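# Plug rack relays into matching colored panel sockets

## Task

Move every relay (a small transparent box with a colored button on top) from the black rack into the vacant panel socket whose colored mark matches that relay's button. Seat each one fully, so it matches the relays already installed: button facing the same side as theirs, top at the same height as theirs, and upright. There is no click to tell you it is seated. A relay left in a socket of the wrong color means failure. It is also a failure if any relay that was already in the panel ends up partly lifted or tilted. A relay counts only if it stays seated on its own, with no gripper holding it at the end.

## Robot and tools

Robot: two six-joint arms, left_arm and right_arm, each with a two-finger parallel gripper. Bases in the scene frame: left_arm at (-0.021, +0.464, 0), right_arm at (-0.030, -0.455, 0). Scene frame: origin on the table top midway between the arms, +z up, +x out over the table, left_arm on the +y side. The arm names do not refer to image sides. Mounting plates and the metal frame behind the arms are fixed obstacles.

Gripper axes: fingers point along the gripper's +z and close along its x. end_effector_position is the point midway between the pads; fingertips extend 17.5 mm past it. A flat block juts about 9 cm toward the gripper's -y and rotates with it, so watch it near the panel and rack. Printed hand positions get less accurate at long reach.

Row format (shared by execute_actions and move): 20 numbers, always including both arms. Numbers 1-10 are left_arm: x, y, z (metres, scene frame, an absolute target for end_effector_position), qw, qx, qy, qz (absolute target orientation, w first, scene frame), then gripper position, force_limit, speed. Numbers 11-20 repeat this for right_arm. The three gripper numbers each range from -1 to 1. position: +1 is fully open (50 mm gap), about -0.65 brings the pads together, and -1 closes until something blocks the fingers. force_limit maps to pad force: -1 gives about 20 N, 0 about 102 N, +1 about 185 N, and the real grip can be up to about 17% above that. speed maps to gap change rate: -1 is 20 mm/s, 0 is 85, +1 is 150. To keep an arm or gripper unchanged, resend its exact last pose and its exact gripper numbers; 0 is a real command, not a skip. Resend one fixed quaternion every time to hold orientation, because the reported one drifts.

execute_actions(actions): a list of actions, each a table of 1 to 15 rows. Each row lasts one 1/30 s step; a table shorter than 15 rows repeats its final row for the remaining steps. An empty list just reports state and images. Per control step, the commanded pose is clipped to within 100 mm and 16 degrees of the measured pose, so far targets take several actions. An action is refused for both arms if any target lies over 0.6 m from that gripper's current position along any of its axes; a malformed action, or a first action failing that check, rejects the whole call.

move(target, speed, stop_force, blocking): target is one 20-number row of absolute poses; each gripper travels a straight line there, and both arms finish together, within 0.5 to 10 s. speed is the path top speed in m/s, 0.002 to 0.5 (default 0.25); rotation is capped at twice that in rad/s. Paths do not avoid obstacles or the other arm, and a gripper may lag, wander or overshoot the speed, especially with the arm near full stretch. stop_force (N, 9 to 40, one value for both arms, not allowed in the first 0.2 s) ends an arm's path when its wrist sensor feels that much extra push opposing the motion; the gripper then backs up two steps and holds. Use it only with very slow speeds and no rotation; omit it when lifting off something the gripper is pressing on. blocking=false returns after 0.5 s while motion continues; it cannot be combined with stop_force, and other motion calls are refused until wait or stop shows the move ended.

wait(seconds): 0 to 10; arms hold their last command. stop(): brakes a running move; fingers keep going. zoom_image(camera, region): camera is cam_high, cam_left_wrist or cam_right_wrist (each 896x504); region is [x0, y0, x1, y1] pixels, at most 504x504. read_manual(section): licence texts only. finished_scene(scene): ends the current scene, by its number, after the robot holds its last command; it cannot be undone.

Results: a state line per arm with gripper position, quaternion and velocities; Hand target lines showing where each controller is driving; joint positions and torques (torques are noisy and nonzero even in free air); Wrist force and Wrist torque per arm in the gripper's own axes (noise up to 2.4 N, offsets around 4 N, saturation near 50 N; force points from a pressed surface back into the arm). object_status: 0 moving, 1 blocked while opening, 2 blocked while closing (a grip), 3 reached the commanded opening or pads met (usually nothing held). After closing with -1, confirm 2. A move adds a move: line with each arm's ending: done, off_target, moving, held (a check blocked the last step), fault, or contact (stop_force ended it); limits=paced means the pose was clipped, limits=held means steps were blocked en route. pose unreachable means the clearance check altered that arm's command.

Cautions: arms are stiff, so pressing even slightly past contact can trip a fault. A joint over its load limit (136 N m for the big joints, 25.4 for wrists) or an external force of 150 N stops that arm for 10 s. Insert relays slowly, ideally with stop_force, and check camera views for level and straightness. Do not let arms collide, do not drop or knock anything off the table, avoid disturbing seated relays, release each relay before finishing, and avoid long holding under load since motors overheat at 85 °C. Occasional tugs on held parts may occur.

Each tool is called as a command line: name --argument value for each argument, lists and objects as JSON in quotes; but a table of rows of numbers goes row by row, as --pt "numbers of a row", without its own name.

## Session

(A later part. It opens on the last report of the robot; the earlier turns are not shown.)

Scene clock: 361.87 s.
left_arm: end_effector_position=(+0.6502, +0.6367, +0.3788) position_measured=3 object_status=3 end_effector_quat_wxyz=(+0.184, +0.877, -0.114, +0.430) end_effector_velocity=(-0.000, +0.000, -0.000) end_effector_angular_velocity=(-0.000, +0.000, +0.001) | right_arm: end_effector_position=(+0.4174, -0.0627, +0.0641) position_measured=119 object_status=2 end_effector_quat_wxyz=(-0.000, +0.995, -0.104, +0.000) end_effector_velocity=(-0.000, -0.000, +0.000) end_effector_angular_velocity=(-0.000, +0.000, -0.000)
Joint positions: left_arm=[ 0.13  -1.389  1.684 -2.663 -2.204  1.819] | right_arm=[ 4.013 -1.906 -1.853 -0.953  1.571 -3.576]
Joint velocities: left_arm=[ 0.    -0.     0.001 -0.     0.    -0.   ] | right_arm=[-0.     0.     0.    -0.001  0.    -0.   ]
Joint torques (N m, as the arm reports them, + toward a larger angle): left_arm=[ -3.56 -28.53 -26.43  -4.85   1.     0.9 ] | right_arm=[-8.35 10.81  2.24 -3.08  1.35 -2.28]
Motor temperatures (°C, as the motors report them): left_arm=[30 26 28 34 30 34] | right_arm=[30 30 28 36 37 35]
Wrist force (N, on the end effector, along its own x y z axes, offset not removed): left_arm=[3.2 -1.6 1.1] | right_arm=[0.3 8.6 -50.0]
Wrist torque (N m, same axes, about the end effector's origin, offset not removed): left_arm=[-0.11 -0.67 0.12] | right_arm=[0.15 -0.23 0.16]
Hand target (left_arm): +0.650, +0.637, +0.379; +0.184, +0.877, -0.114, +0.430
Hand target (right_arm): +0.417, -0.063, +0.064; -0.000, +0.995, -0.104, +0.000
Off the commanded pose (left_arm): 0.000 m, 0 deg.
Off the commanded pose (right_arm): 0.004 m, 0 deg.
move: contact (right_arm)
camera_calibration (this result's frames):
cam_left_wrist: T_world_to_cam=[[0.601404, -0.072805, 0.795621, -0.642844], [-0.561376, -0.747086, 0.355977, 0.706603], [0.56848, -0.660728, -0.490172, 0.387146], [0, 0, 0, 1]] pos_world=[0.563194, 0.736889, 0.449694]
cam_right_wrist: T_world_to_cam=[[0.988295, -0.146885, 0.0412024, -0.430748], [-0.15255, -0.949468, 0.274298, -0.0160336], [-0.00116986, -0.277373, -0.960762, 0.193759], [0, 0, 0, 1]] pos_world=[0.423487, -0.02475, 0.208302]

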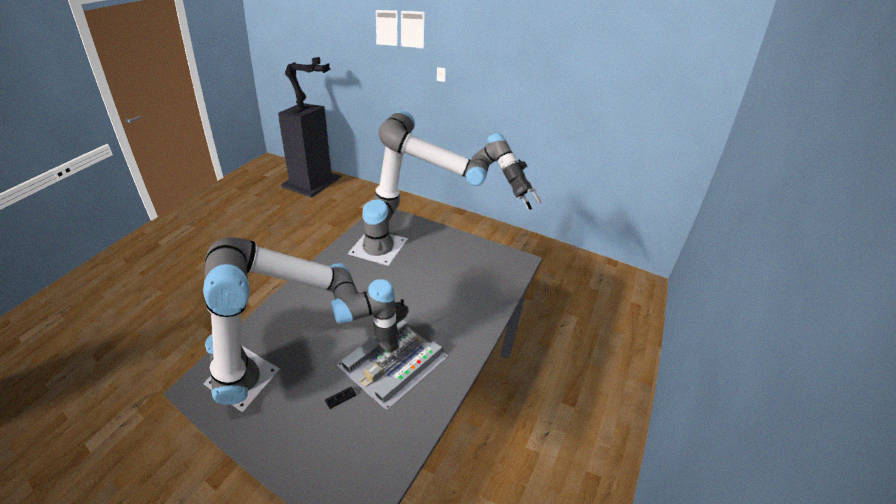

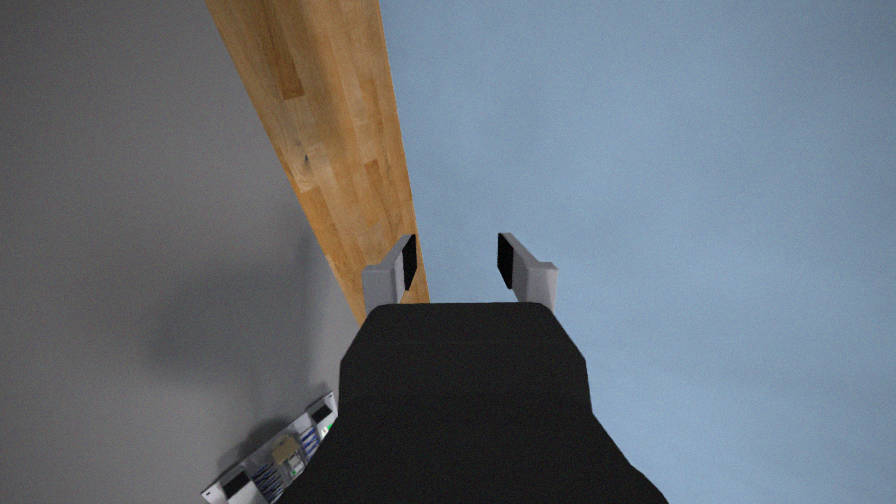

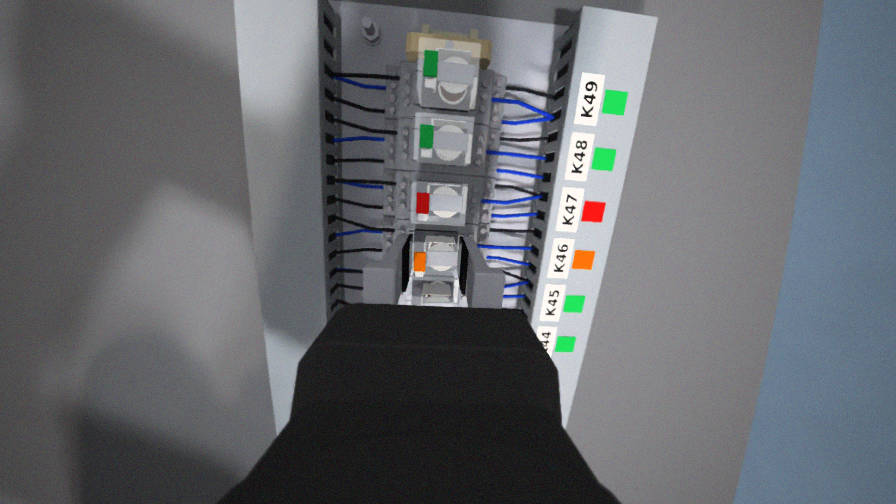

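execute_actions --actions '[[[0.6502,0.6367,0.3788,0.184,0.877,-0.114,0.430,1,0,0, 0.4174,-0.0627,0.0650,0,0.9945,-0.1045,0,-1,-0.3,0]],[[0.6502,0.6367,0.3788,0.184,0.877,-0.114,0.430,1,0,0, 0.4174,-0.0627,0.0650,0,0.9945,-0.1045,0,0.5,-0.3,0]]]'

move --target '[0.6502,0.6367,0.3788,0.184,0.877,-0.114,0.430,1,0,0, 0.4174,-0.0627,0.11,0,0.9945,-0.1045,0,0.5,-0.3,0]' --speed 0.15

move --target '[0.6502,0.6367,0.3788,0.184,0.877,-0.114,0.430,1,0,0, 0.400,-0.135,0.13,0,0.9945,-0.1045,0,0.5,-0.3,0]' --speed 0.3

zoom_image --camera "cam_right_wrist" --region '[340,40,540,300]'

Scene clock: 367.33 s.
left_arm: end_effector_position=(+0.6502, +0.6367, +0.3788) position_measured=3 object_status=3 end_effector_quat_wxyz=(+0.184, +0.877, -0.114, +0.430) end_effector_velocity=(-0.000, +0.001, -0.000) end_effector_angular_velocity=(-0.000, +0.000, +0.001) | right_arm: end_effector_position=(+0.4174, -0.0627, +0.0650) position_measured=78 object_status=3 end_effector_quat_wxyz=(+0.000, +0.995, -0.105, -0.000) end_effector_velocity=(-0.000, -0.000, -0.000) end_effector_angular_velocity=(-0.001, +0.001, +0.000)
Joint positions: left_arm=[ 0.13  -1.389  1.684 -2.663 -2.204  1.819] | right_arm=[ 4.013 -1.905 -1.852 -0.955  1.571 -3.576]
Joint velocities: left_arm=[ 0.001  0.     0.001 -0.001 -0.    -0.   ] | right_arm=[ 0.    -0.    -0.    -0.001 -0.    -0.   ]
Joint torques (N m, as the arm reports them, + toward a larger angle): left_arm=[ -4.59 -26.84 -26.58  -4.87   1.13   1.24] | right_arm=[14.45 49.47 32.87  4.97  0.85  2.66]
Motor temperatures (°C, as the motors report them): left_arm=[30 26 28 34 30 34] | right_arm=[30 30 28 36 37 35]
Wrist force (N, on the end effector, along its own x y z axes, offset not removed): left_arm=[1.7 -1.1 -0.2] | right_arm=[0.7 -0.8 1.1]
Wrist torque (N m, same axes, about the end effector's origin, offset not removed): left_arm=[-0.16 -0.44 0.05] | right_arm=[-0.01 -0.13 0.04]
Hand target (left_arm): +0.650, +0.637, +0.379; +0.184, +0.877, -0.114, +0.430
Hand target (right_arm): +0.417, -0.063, +0.065; -0.000, +0.995, -0.105, -0.000
Off the commanded pose (left_arm): 0.000 m, 0 deg.
Off the commanded pose (right_arm): 0.000 m, 0 deg.
camera_calibration (this result's frames):
cam_left_wrist: T_world_to_cam=[[0.601404, -0.072805, 0.795621, -0.642844], [-0.561376, -0.747086, 0.355977, 0.706603], [0.56848, -0.660728, -0.490172, 0.387146], [0, 0, 0, 1]] pos_world=[0.563194, 0.736889, 0.449694]
cam_right_wrist: T_world_to_cam=[[0.988293, -0.146934, 0.0410775, -0.430744], [-0.152562, -0.94941, 0.274493, -0.0162752], [-0.00133299, -0.277546, -0.960711, 0.194598], [0, 0, 0, 1]] pos_world=[0.423478, -0.0247328, 0.209114]

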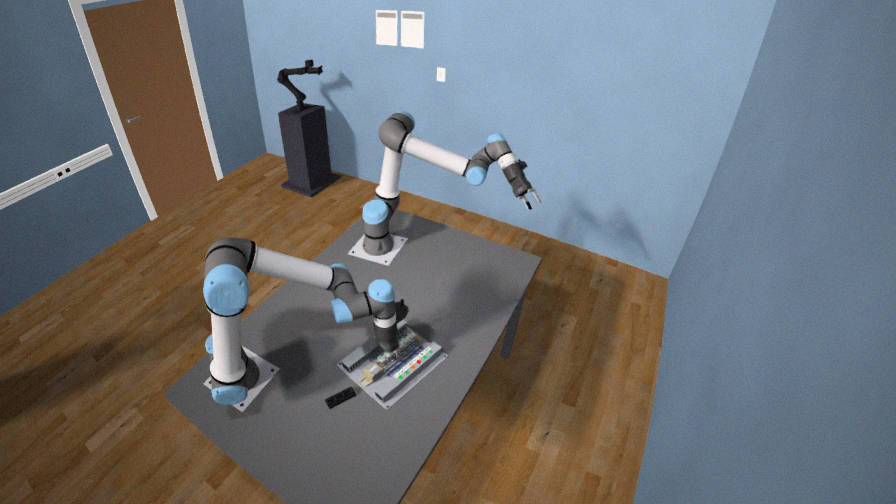

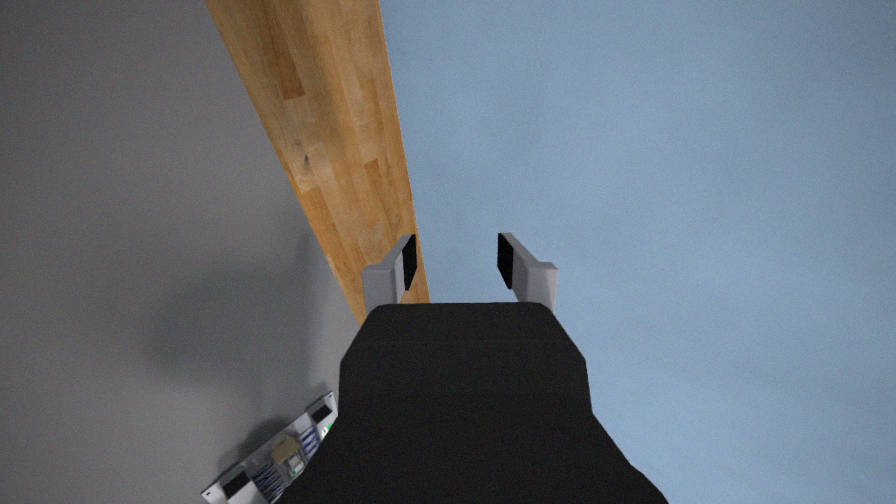

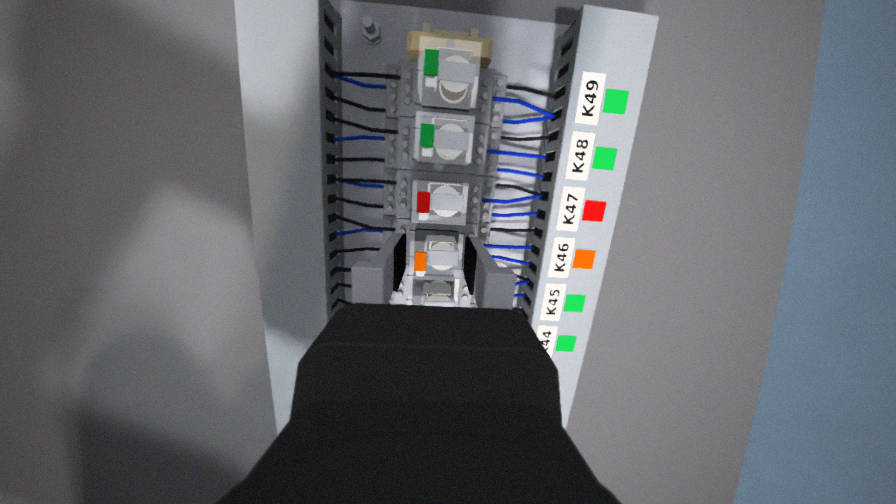

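Scene clock: 368.23 s.
left_arm: end_effector_position=(+0.6502, +0.6367, +0.3788) position_measured=3 object_status=3 end_effector_quat_wxyz=(+0.184, +0.877, -0.114, +0.430) end_effector_velocity=(+0.000, -0.000, +0.001) end_effector_angular_velocity=(-0.000, -0.001, -0.001) | right_arm: end_effector_position=(+0.4175, -0.0626, +0.1097) position_measured=78 object_status=3 end_effector_quat_wxyz=(-0.000, +0.995, -0.105, +0.000) end_effector_velocity=(+0.000, +0.000, +0.003) end_effector_angular_velocity=(+0.000, -0.000, +0.000)
Joint positions: left_arm=[ 0.13  -1.389  1.684 -2.663 -2.204  1.819] | right_arm=[ 4.013 -1.847 -1.797 -1.068  1.571 -3.576]
Joint velocities: left_arm=[-0.    -0.    -0.002  0.001 -0.001  0.   ] | right_arm=[ 0.     0.003  0.004 -0.007  0.    -0.   ]
Joint torques (N m, as the arm reports them, + toward a larger angle): left_arm=[ -4.02 -27.87 -25.76  -4.94   1.03   1.3 ] | right_arm=[10.58 50.04 34.88  1.88 -0.09  0.98]
Motor temperatures (°C, as the motors report them): left_arm=[30 26 28 34 30 34] | right_arm=[30 30 28 36 37 35]
Wrist force (N, on the end effector, along its own x y z axes, offset not removed): left_arm=[2.0 0.1 0.5] | right_arm=[1.6 1.4 -0.5]
Wrist torque (N m, same axes, about the end effector's origin, offset not removed): left_arm=[0.10 -0.52 0.05] | right_arm=[0.23 -0.24 0.00]
Hand target (left_arm): +0.650, +0.637, +0.379; +0.184, +0.877, -0.114, +0.430
Hand target (right_arm): +0.417, -0.063, +0.110; -0.000, +0.995, -0.105, +0.000
Off the commanded pose (left_arm): 0.000 m, 0 deg.
Off the commanded pose (right_arm): 0.000 m, 0 deg.
move: done
camera_calibration (this result's frames):
cam_left_wrist: T_world_to_cam=[[0.601404, -0.072805, 0.795621, -0.642844], [-0.561376, -0.747086, 0.355976, 0.706603], [0.56848, -0.660728, -0.490172, 0.387146], [0, 0, 0, 1]] pos_world=[0.563194, 0.736889, 0.449694]
cam_right_wrist: T_world_to_cam=[[0.988291, -0.146933, 0.0411388, -0.432649], [-0.152578, -0.949439, 0.274383, -0.0284116], [-0.00125711, -0.277447, -0.96074, 0.237563], [0, 0, 0, 1]] pos_world=[0.423547, -0.0246345, 0.25383]

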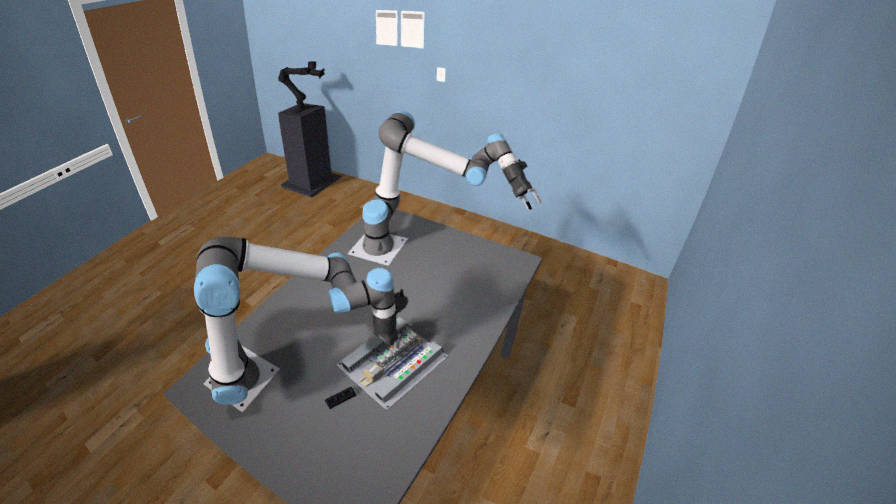

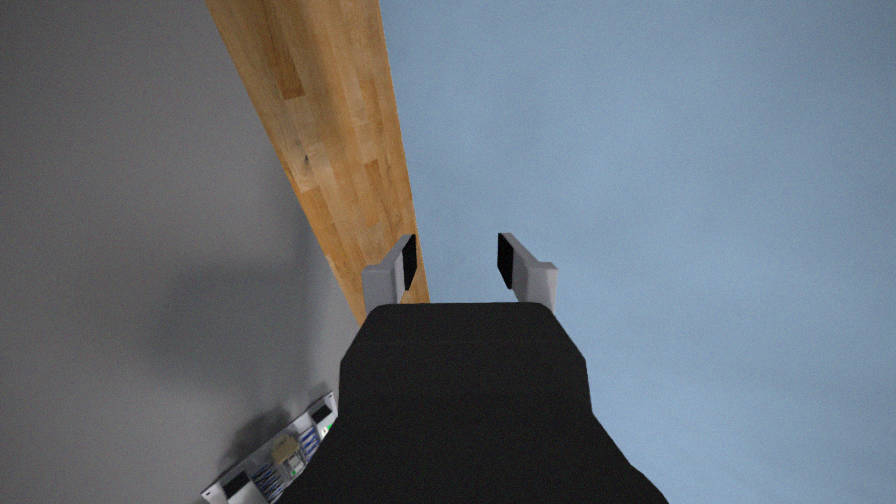

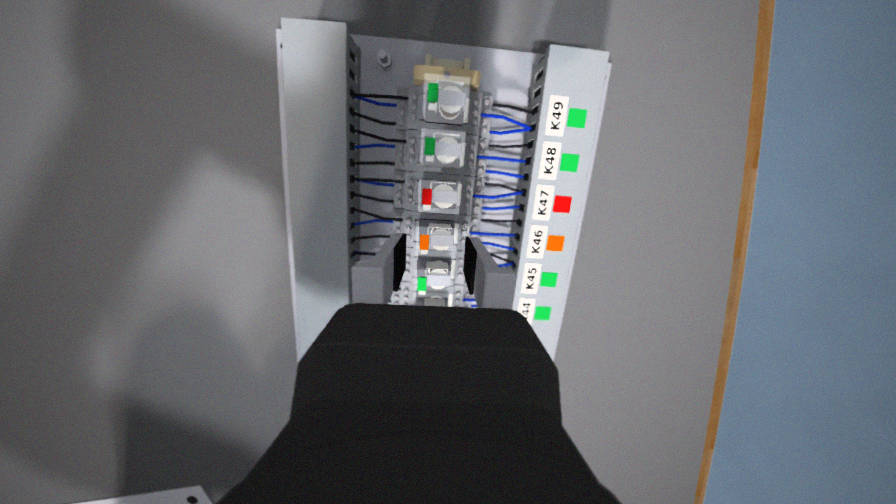

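Scene clock: 369.20 s.
left_arm: end_effector_position=(+0.6502, +0.6367, +0.3788) position_measured=3 object_status=3 end_effector_quat_wxyz=(+0.184, +0.877, -0.114, +0.430) end_effector_velocity=(+0.000, -0.000, +0.000) end_effector_angular_velocity=(+0.000, +0.001, +0.000) | right_arm: end_effector_position=(+0.4000, -0.1347, +0.1300) position_measured=78 object_status=3 end_effector_quat_wxyz=(-0.000, +0.995, -0.105, -0.000) end_effector_velocity=(-0.001, -0.002, +0.001) end_effector_angular_velocity=(+0.001, -0.001, +0.000)
Joint positions: left_arm=[ 0.13  -1.389  1.684 -2.663 -2.204  1.819] | right_arm=[ 3.954 -1.695 -1.928 -1.089  1.571 -3.635]
Joint velocities: left_arm=[-0.001  0.    -0.     0.001  0.001 -0.   ] | right_arm=[-0.002  0.005 -0.004 -0.001  0.    -0.002]
Joint torques (N m, as the arm reports them, + toward a larger angle): left_arm=[ -2.93 -27.32 -24.22  -4.68   1.37   1.23] | right_arm=[-10.3   39.59   9.77   1.31   1.24  -2.24]
Motor temperatures (°C, as the motors report them): left_arm=[30 26 28 34 30 34] | right_arm=[30 30 28 36 37 35]
Wrist force (N, on the end effector, along its own x y z axes, offset not removed): left_arm=[2.4 -1.0 -0.2] | right_arm=[0.1 -0.8 -0.3]
Wrist torque (N m, same axes, about the end effector's origin, offset not removed): left_arm=[-0.07 -0.59 0.06] | right_arm=[-0.12 0.01 0.06]
Hand target (left_arm): +0.650, +0.637, +0.379; +0.184, +0.877, -0.114, +0.430
Hand target (right_arm): +0.400, -0.135, +0.130; -0.000, +0.995, -0.105, -0.000
Off the commanded pose (left_arm): 0.000 m, 0 deg.
Off the commanded pose (right_arm): 0.000 m, 0 deg.
move: done
camera_calibration (this result's frames):
cam_left_wrist: T_world_to_cam=[[0.601404, -0.0728049, 0.795621, -0.642844], [-0.561376, -0.747086, 0.355977, 0.706603], [0.56848, -0.660728, -0.490172, 0.387146], [0, 0, 0, 1]] pos_world=[0.563194, 0.736889, 0.449694]
cam_right_wrist: T_world_to_cam=[[0.988297, -0.146916, 0.0410476, -0.426828], [-0.152537, -0.949452, 0.274361, -0.105059], [-0.0013353, -0.277411, -0.96075, 0.2371], [0, 0, 0, 1]] pos_world=[0.406124, -0.0966822, 0.274138]

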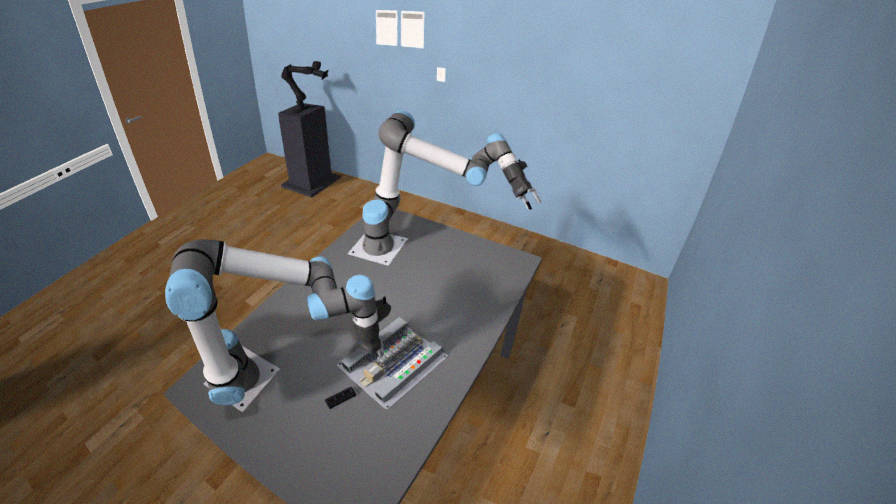

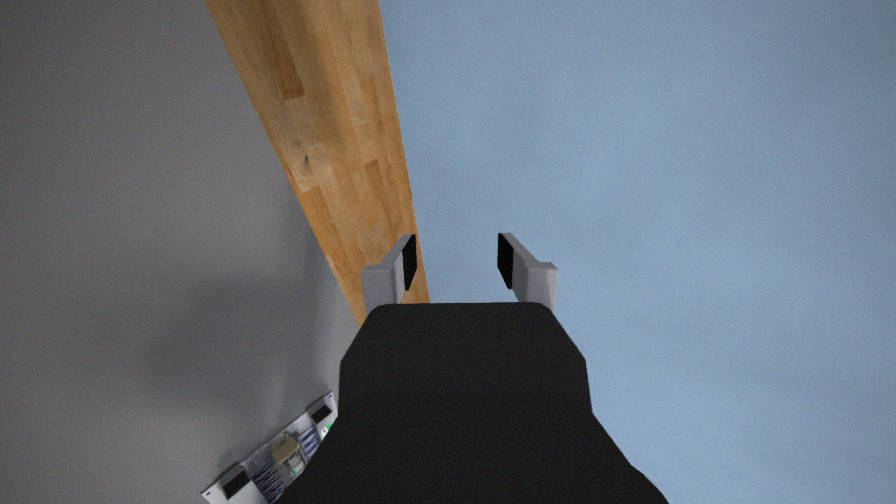

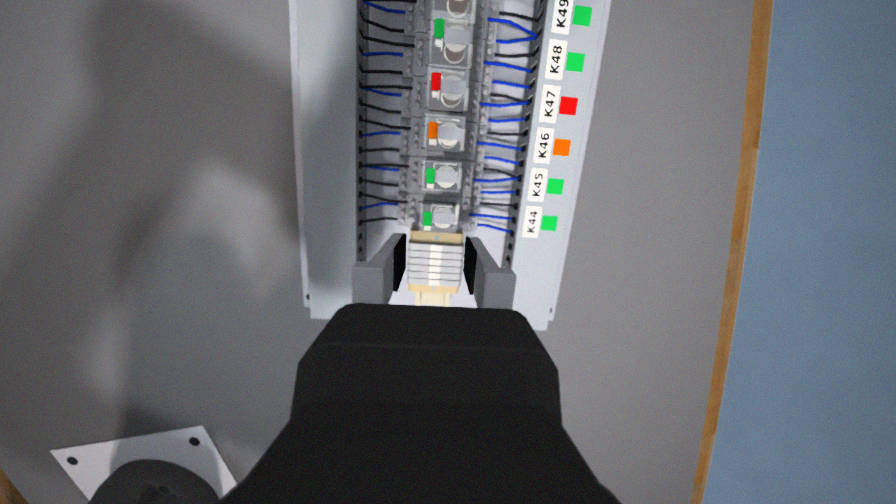

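Region (340, 40, 540, 300) of cam_right_wrist's 896x504 image, scaled by 1.938, with more detail than that image has; it fills the left 388 columns of this view, and the rest is white.

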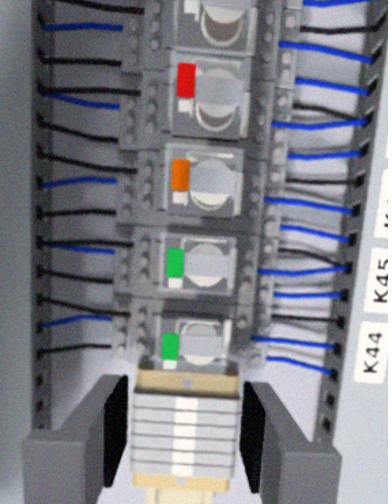

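zoom_image --camera "cam_right_wrist" --region '[400,0,500,240]'

zoom_image --camera "cam_high" --region '[340,310,460,400]'

Region (400, 0, 500, 240) of cam_right_wrist's 896x504 image, scaled by 2.100, with more detail than that image has; it fills the left 210 columns of this view, and the rest is white.

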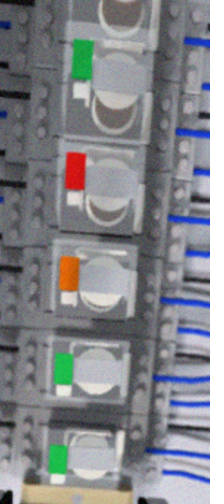

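Region (340, 310, 460, 400) of cam_high's 896x504 image, scaled by 4.200, with more detail than that image has; it fills the top 378 rows of this view, and the rest is white.

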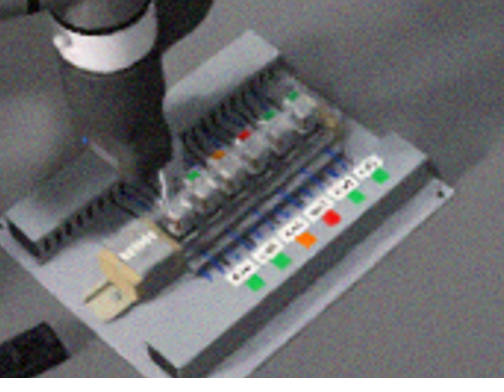

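move --target '[0.6502,0.6367,0.3788,0.184,0.877,-0.114,0.430,1,0,0, 0.500,-0.105,0.125,0,0.9945,-0.1045,0,0.5,-0.3,0]' --speed 0.3

zoom_image --camera "cam_right_wrist" --region '[230,40,400,320]'

Scene clock: 380.43 s.
left_arm: end_effector_position=(+0.6502, +0.6367, +0.3788) position_measured=3 object_status=3 end_effector_quat_wxyz=(+0.184, +0.877, -0.114, +0.430) end_effector_velocity=(+0.000, +0.000, +0.001) end_effector_angular_velocity=(+0.001, -0.002, +0.000) | right_arm: end_effector_position=(+0.4998, -0.1051, +0.1248) position_measured=78 object_status=3 end_effector_quat_wxyz=(-0.000, +0.995, -0.105, +0.000) end_effector_velocity=(+0.002, +0.001, -0.000) end_effector_angular_velocity=(-0.000, +0.001, +0.000)
Joint positions: left_arm=[ 0.13  -1.389  1.684 -2.663 -2.204  1.819] | right_arm=[ 3.858 -1.923 -1.65  -1.139  1.571 -3.73 ]
Joint velocities: left_arm=[ 0.001  0.    -0.001 -0.001 -0.     0.   ] | right_arm=[-0.002 -0.006  0.008 -0.003  0.    -0.002]
Joint torques (N m, as the arm reports them, + toward a larger angle): left_arm=[ -3.12 -27.9  -26.11  -4.82   1.03   1.48] | right_arm=[-10.99  27.89  34.78   1.88   1.35  -2.31]
Motor temperatures (°C, as the motors report them): left_arm=[30 26 28 34 30 34] | right_arm=[30 30 28 36 37 35]
Wrist force (N, on the end effector, along its own x y z axes, offset not removed): left_arm=[3.2 -1.6 1.0] | right_arm=[0.2 -0.1 -0.7]
Wrist torque (N m, same axes, about the end effector's origin, offset not removed): left_arm=[-0.22 -0.65 0.01] | right_arm=[0.08 -0.01 0.07]
Hand target (left_arm): +0.650, +0.637, +0.379; +0.184, +0.877, -0.114, +0.430
Hand target (right_arm): +0.500, -0.105, +0.125; -0.000, +0.995, -0.105, -0.000
Off the commanded pose (left_arm): 0.000 m, 0 deg.
Off the commanded pose (right_arm): 0.000 m, 0 deg.
move: done
camera_calibration (this result's frames):
cam_left_wrist: T_world_to_cam=[[0.601404, -0.0728049, 0.795621, -0.642844], [-0.561376, -0.747086, 0.355976, 0.706603], [0.568481, -0.660728, -0.490172, 0.387146], [0, 0, 0, 1]] pos_world=[0.563194, 0.736889, 0.449694]
cam_right_wrist: T_world_to_cam=[[0.988289, -0.146946, 0.0411339, -0.520873], [-0.15259, -0.949498, 0.274172, -0.060355], [-0.00123198, -0.277238, -0.960801, 0.240459], [0, 0, 0, 1]] pos_world=[0.50586, -0.067183, 0.269007]

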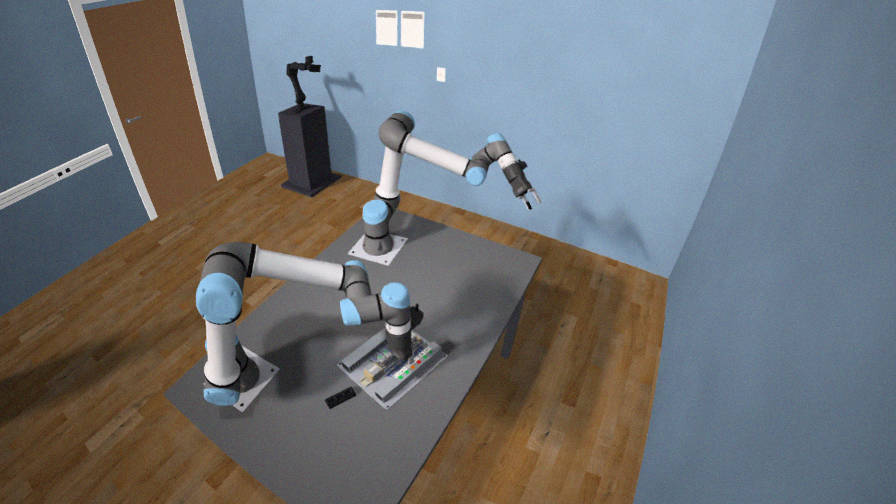

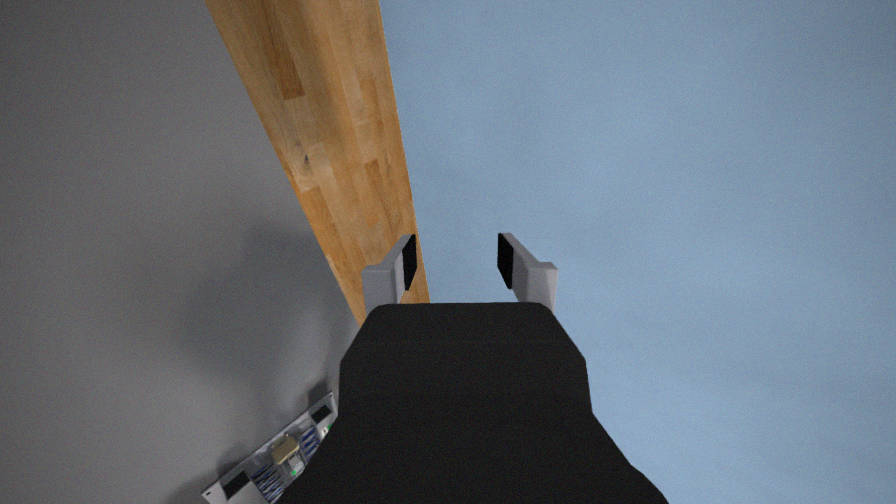

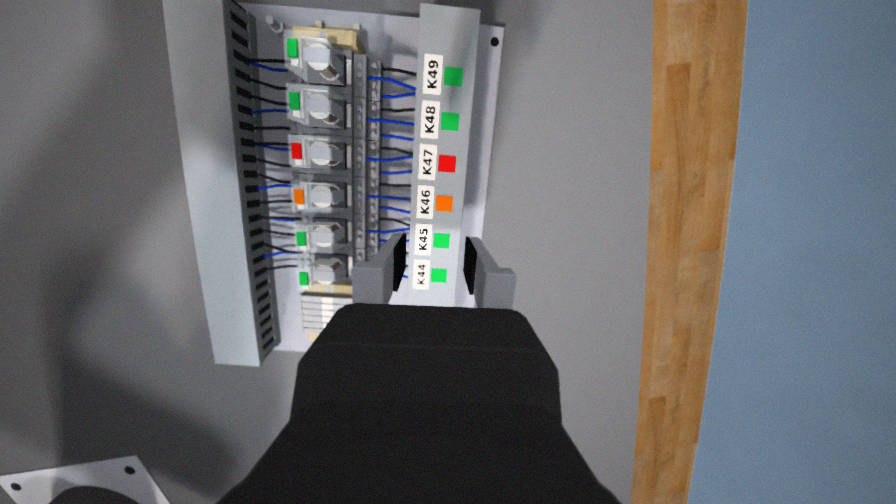

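Region (230, 40, 400, 320) of cam_right_wrist's 896x504 image, scaled by 1.800, with more detail than that image has; it fills the left 306 columns of this view, and the rest is white.

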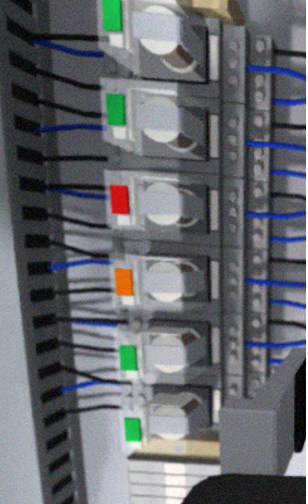

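finished_scene --scene 1

The scene is finished: the task was done.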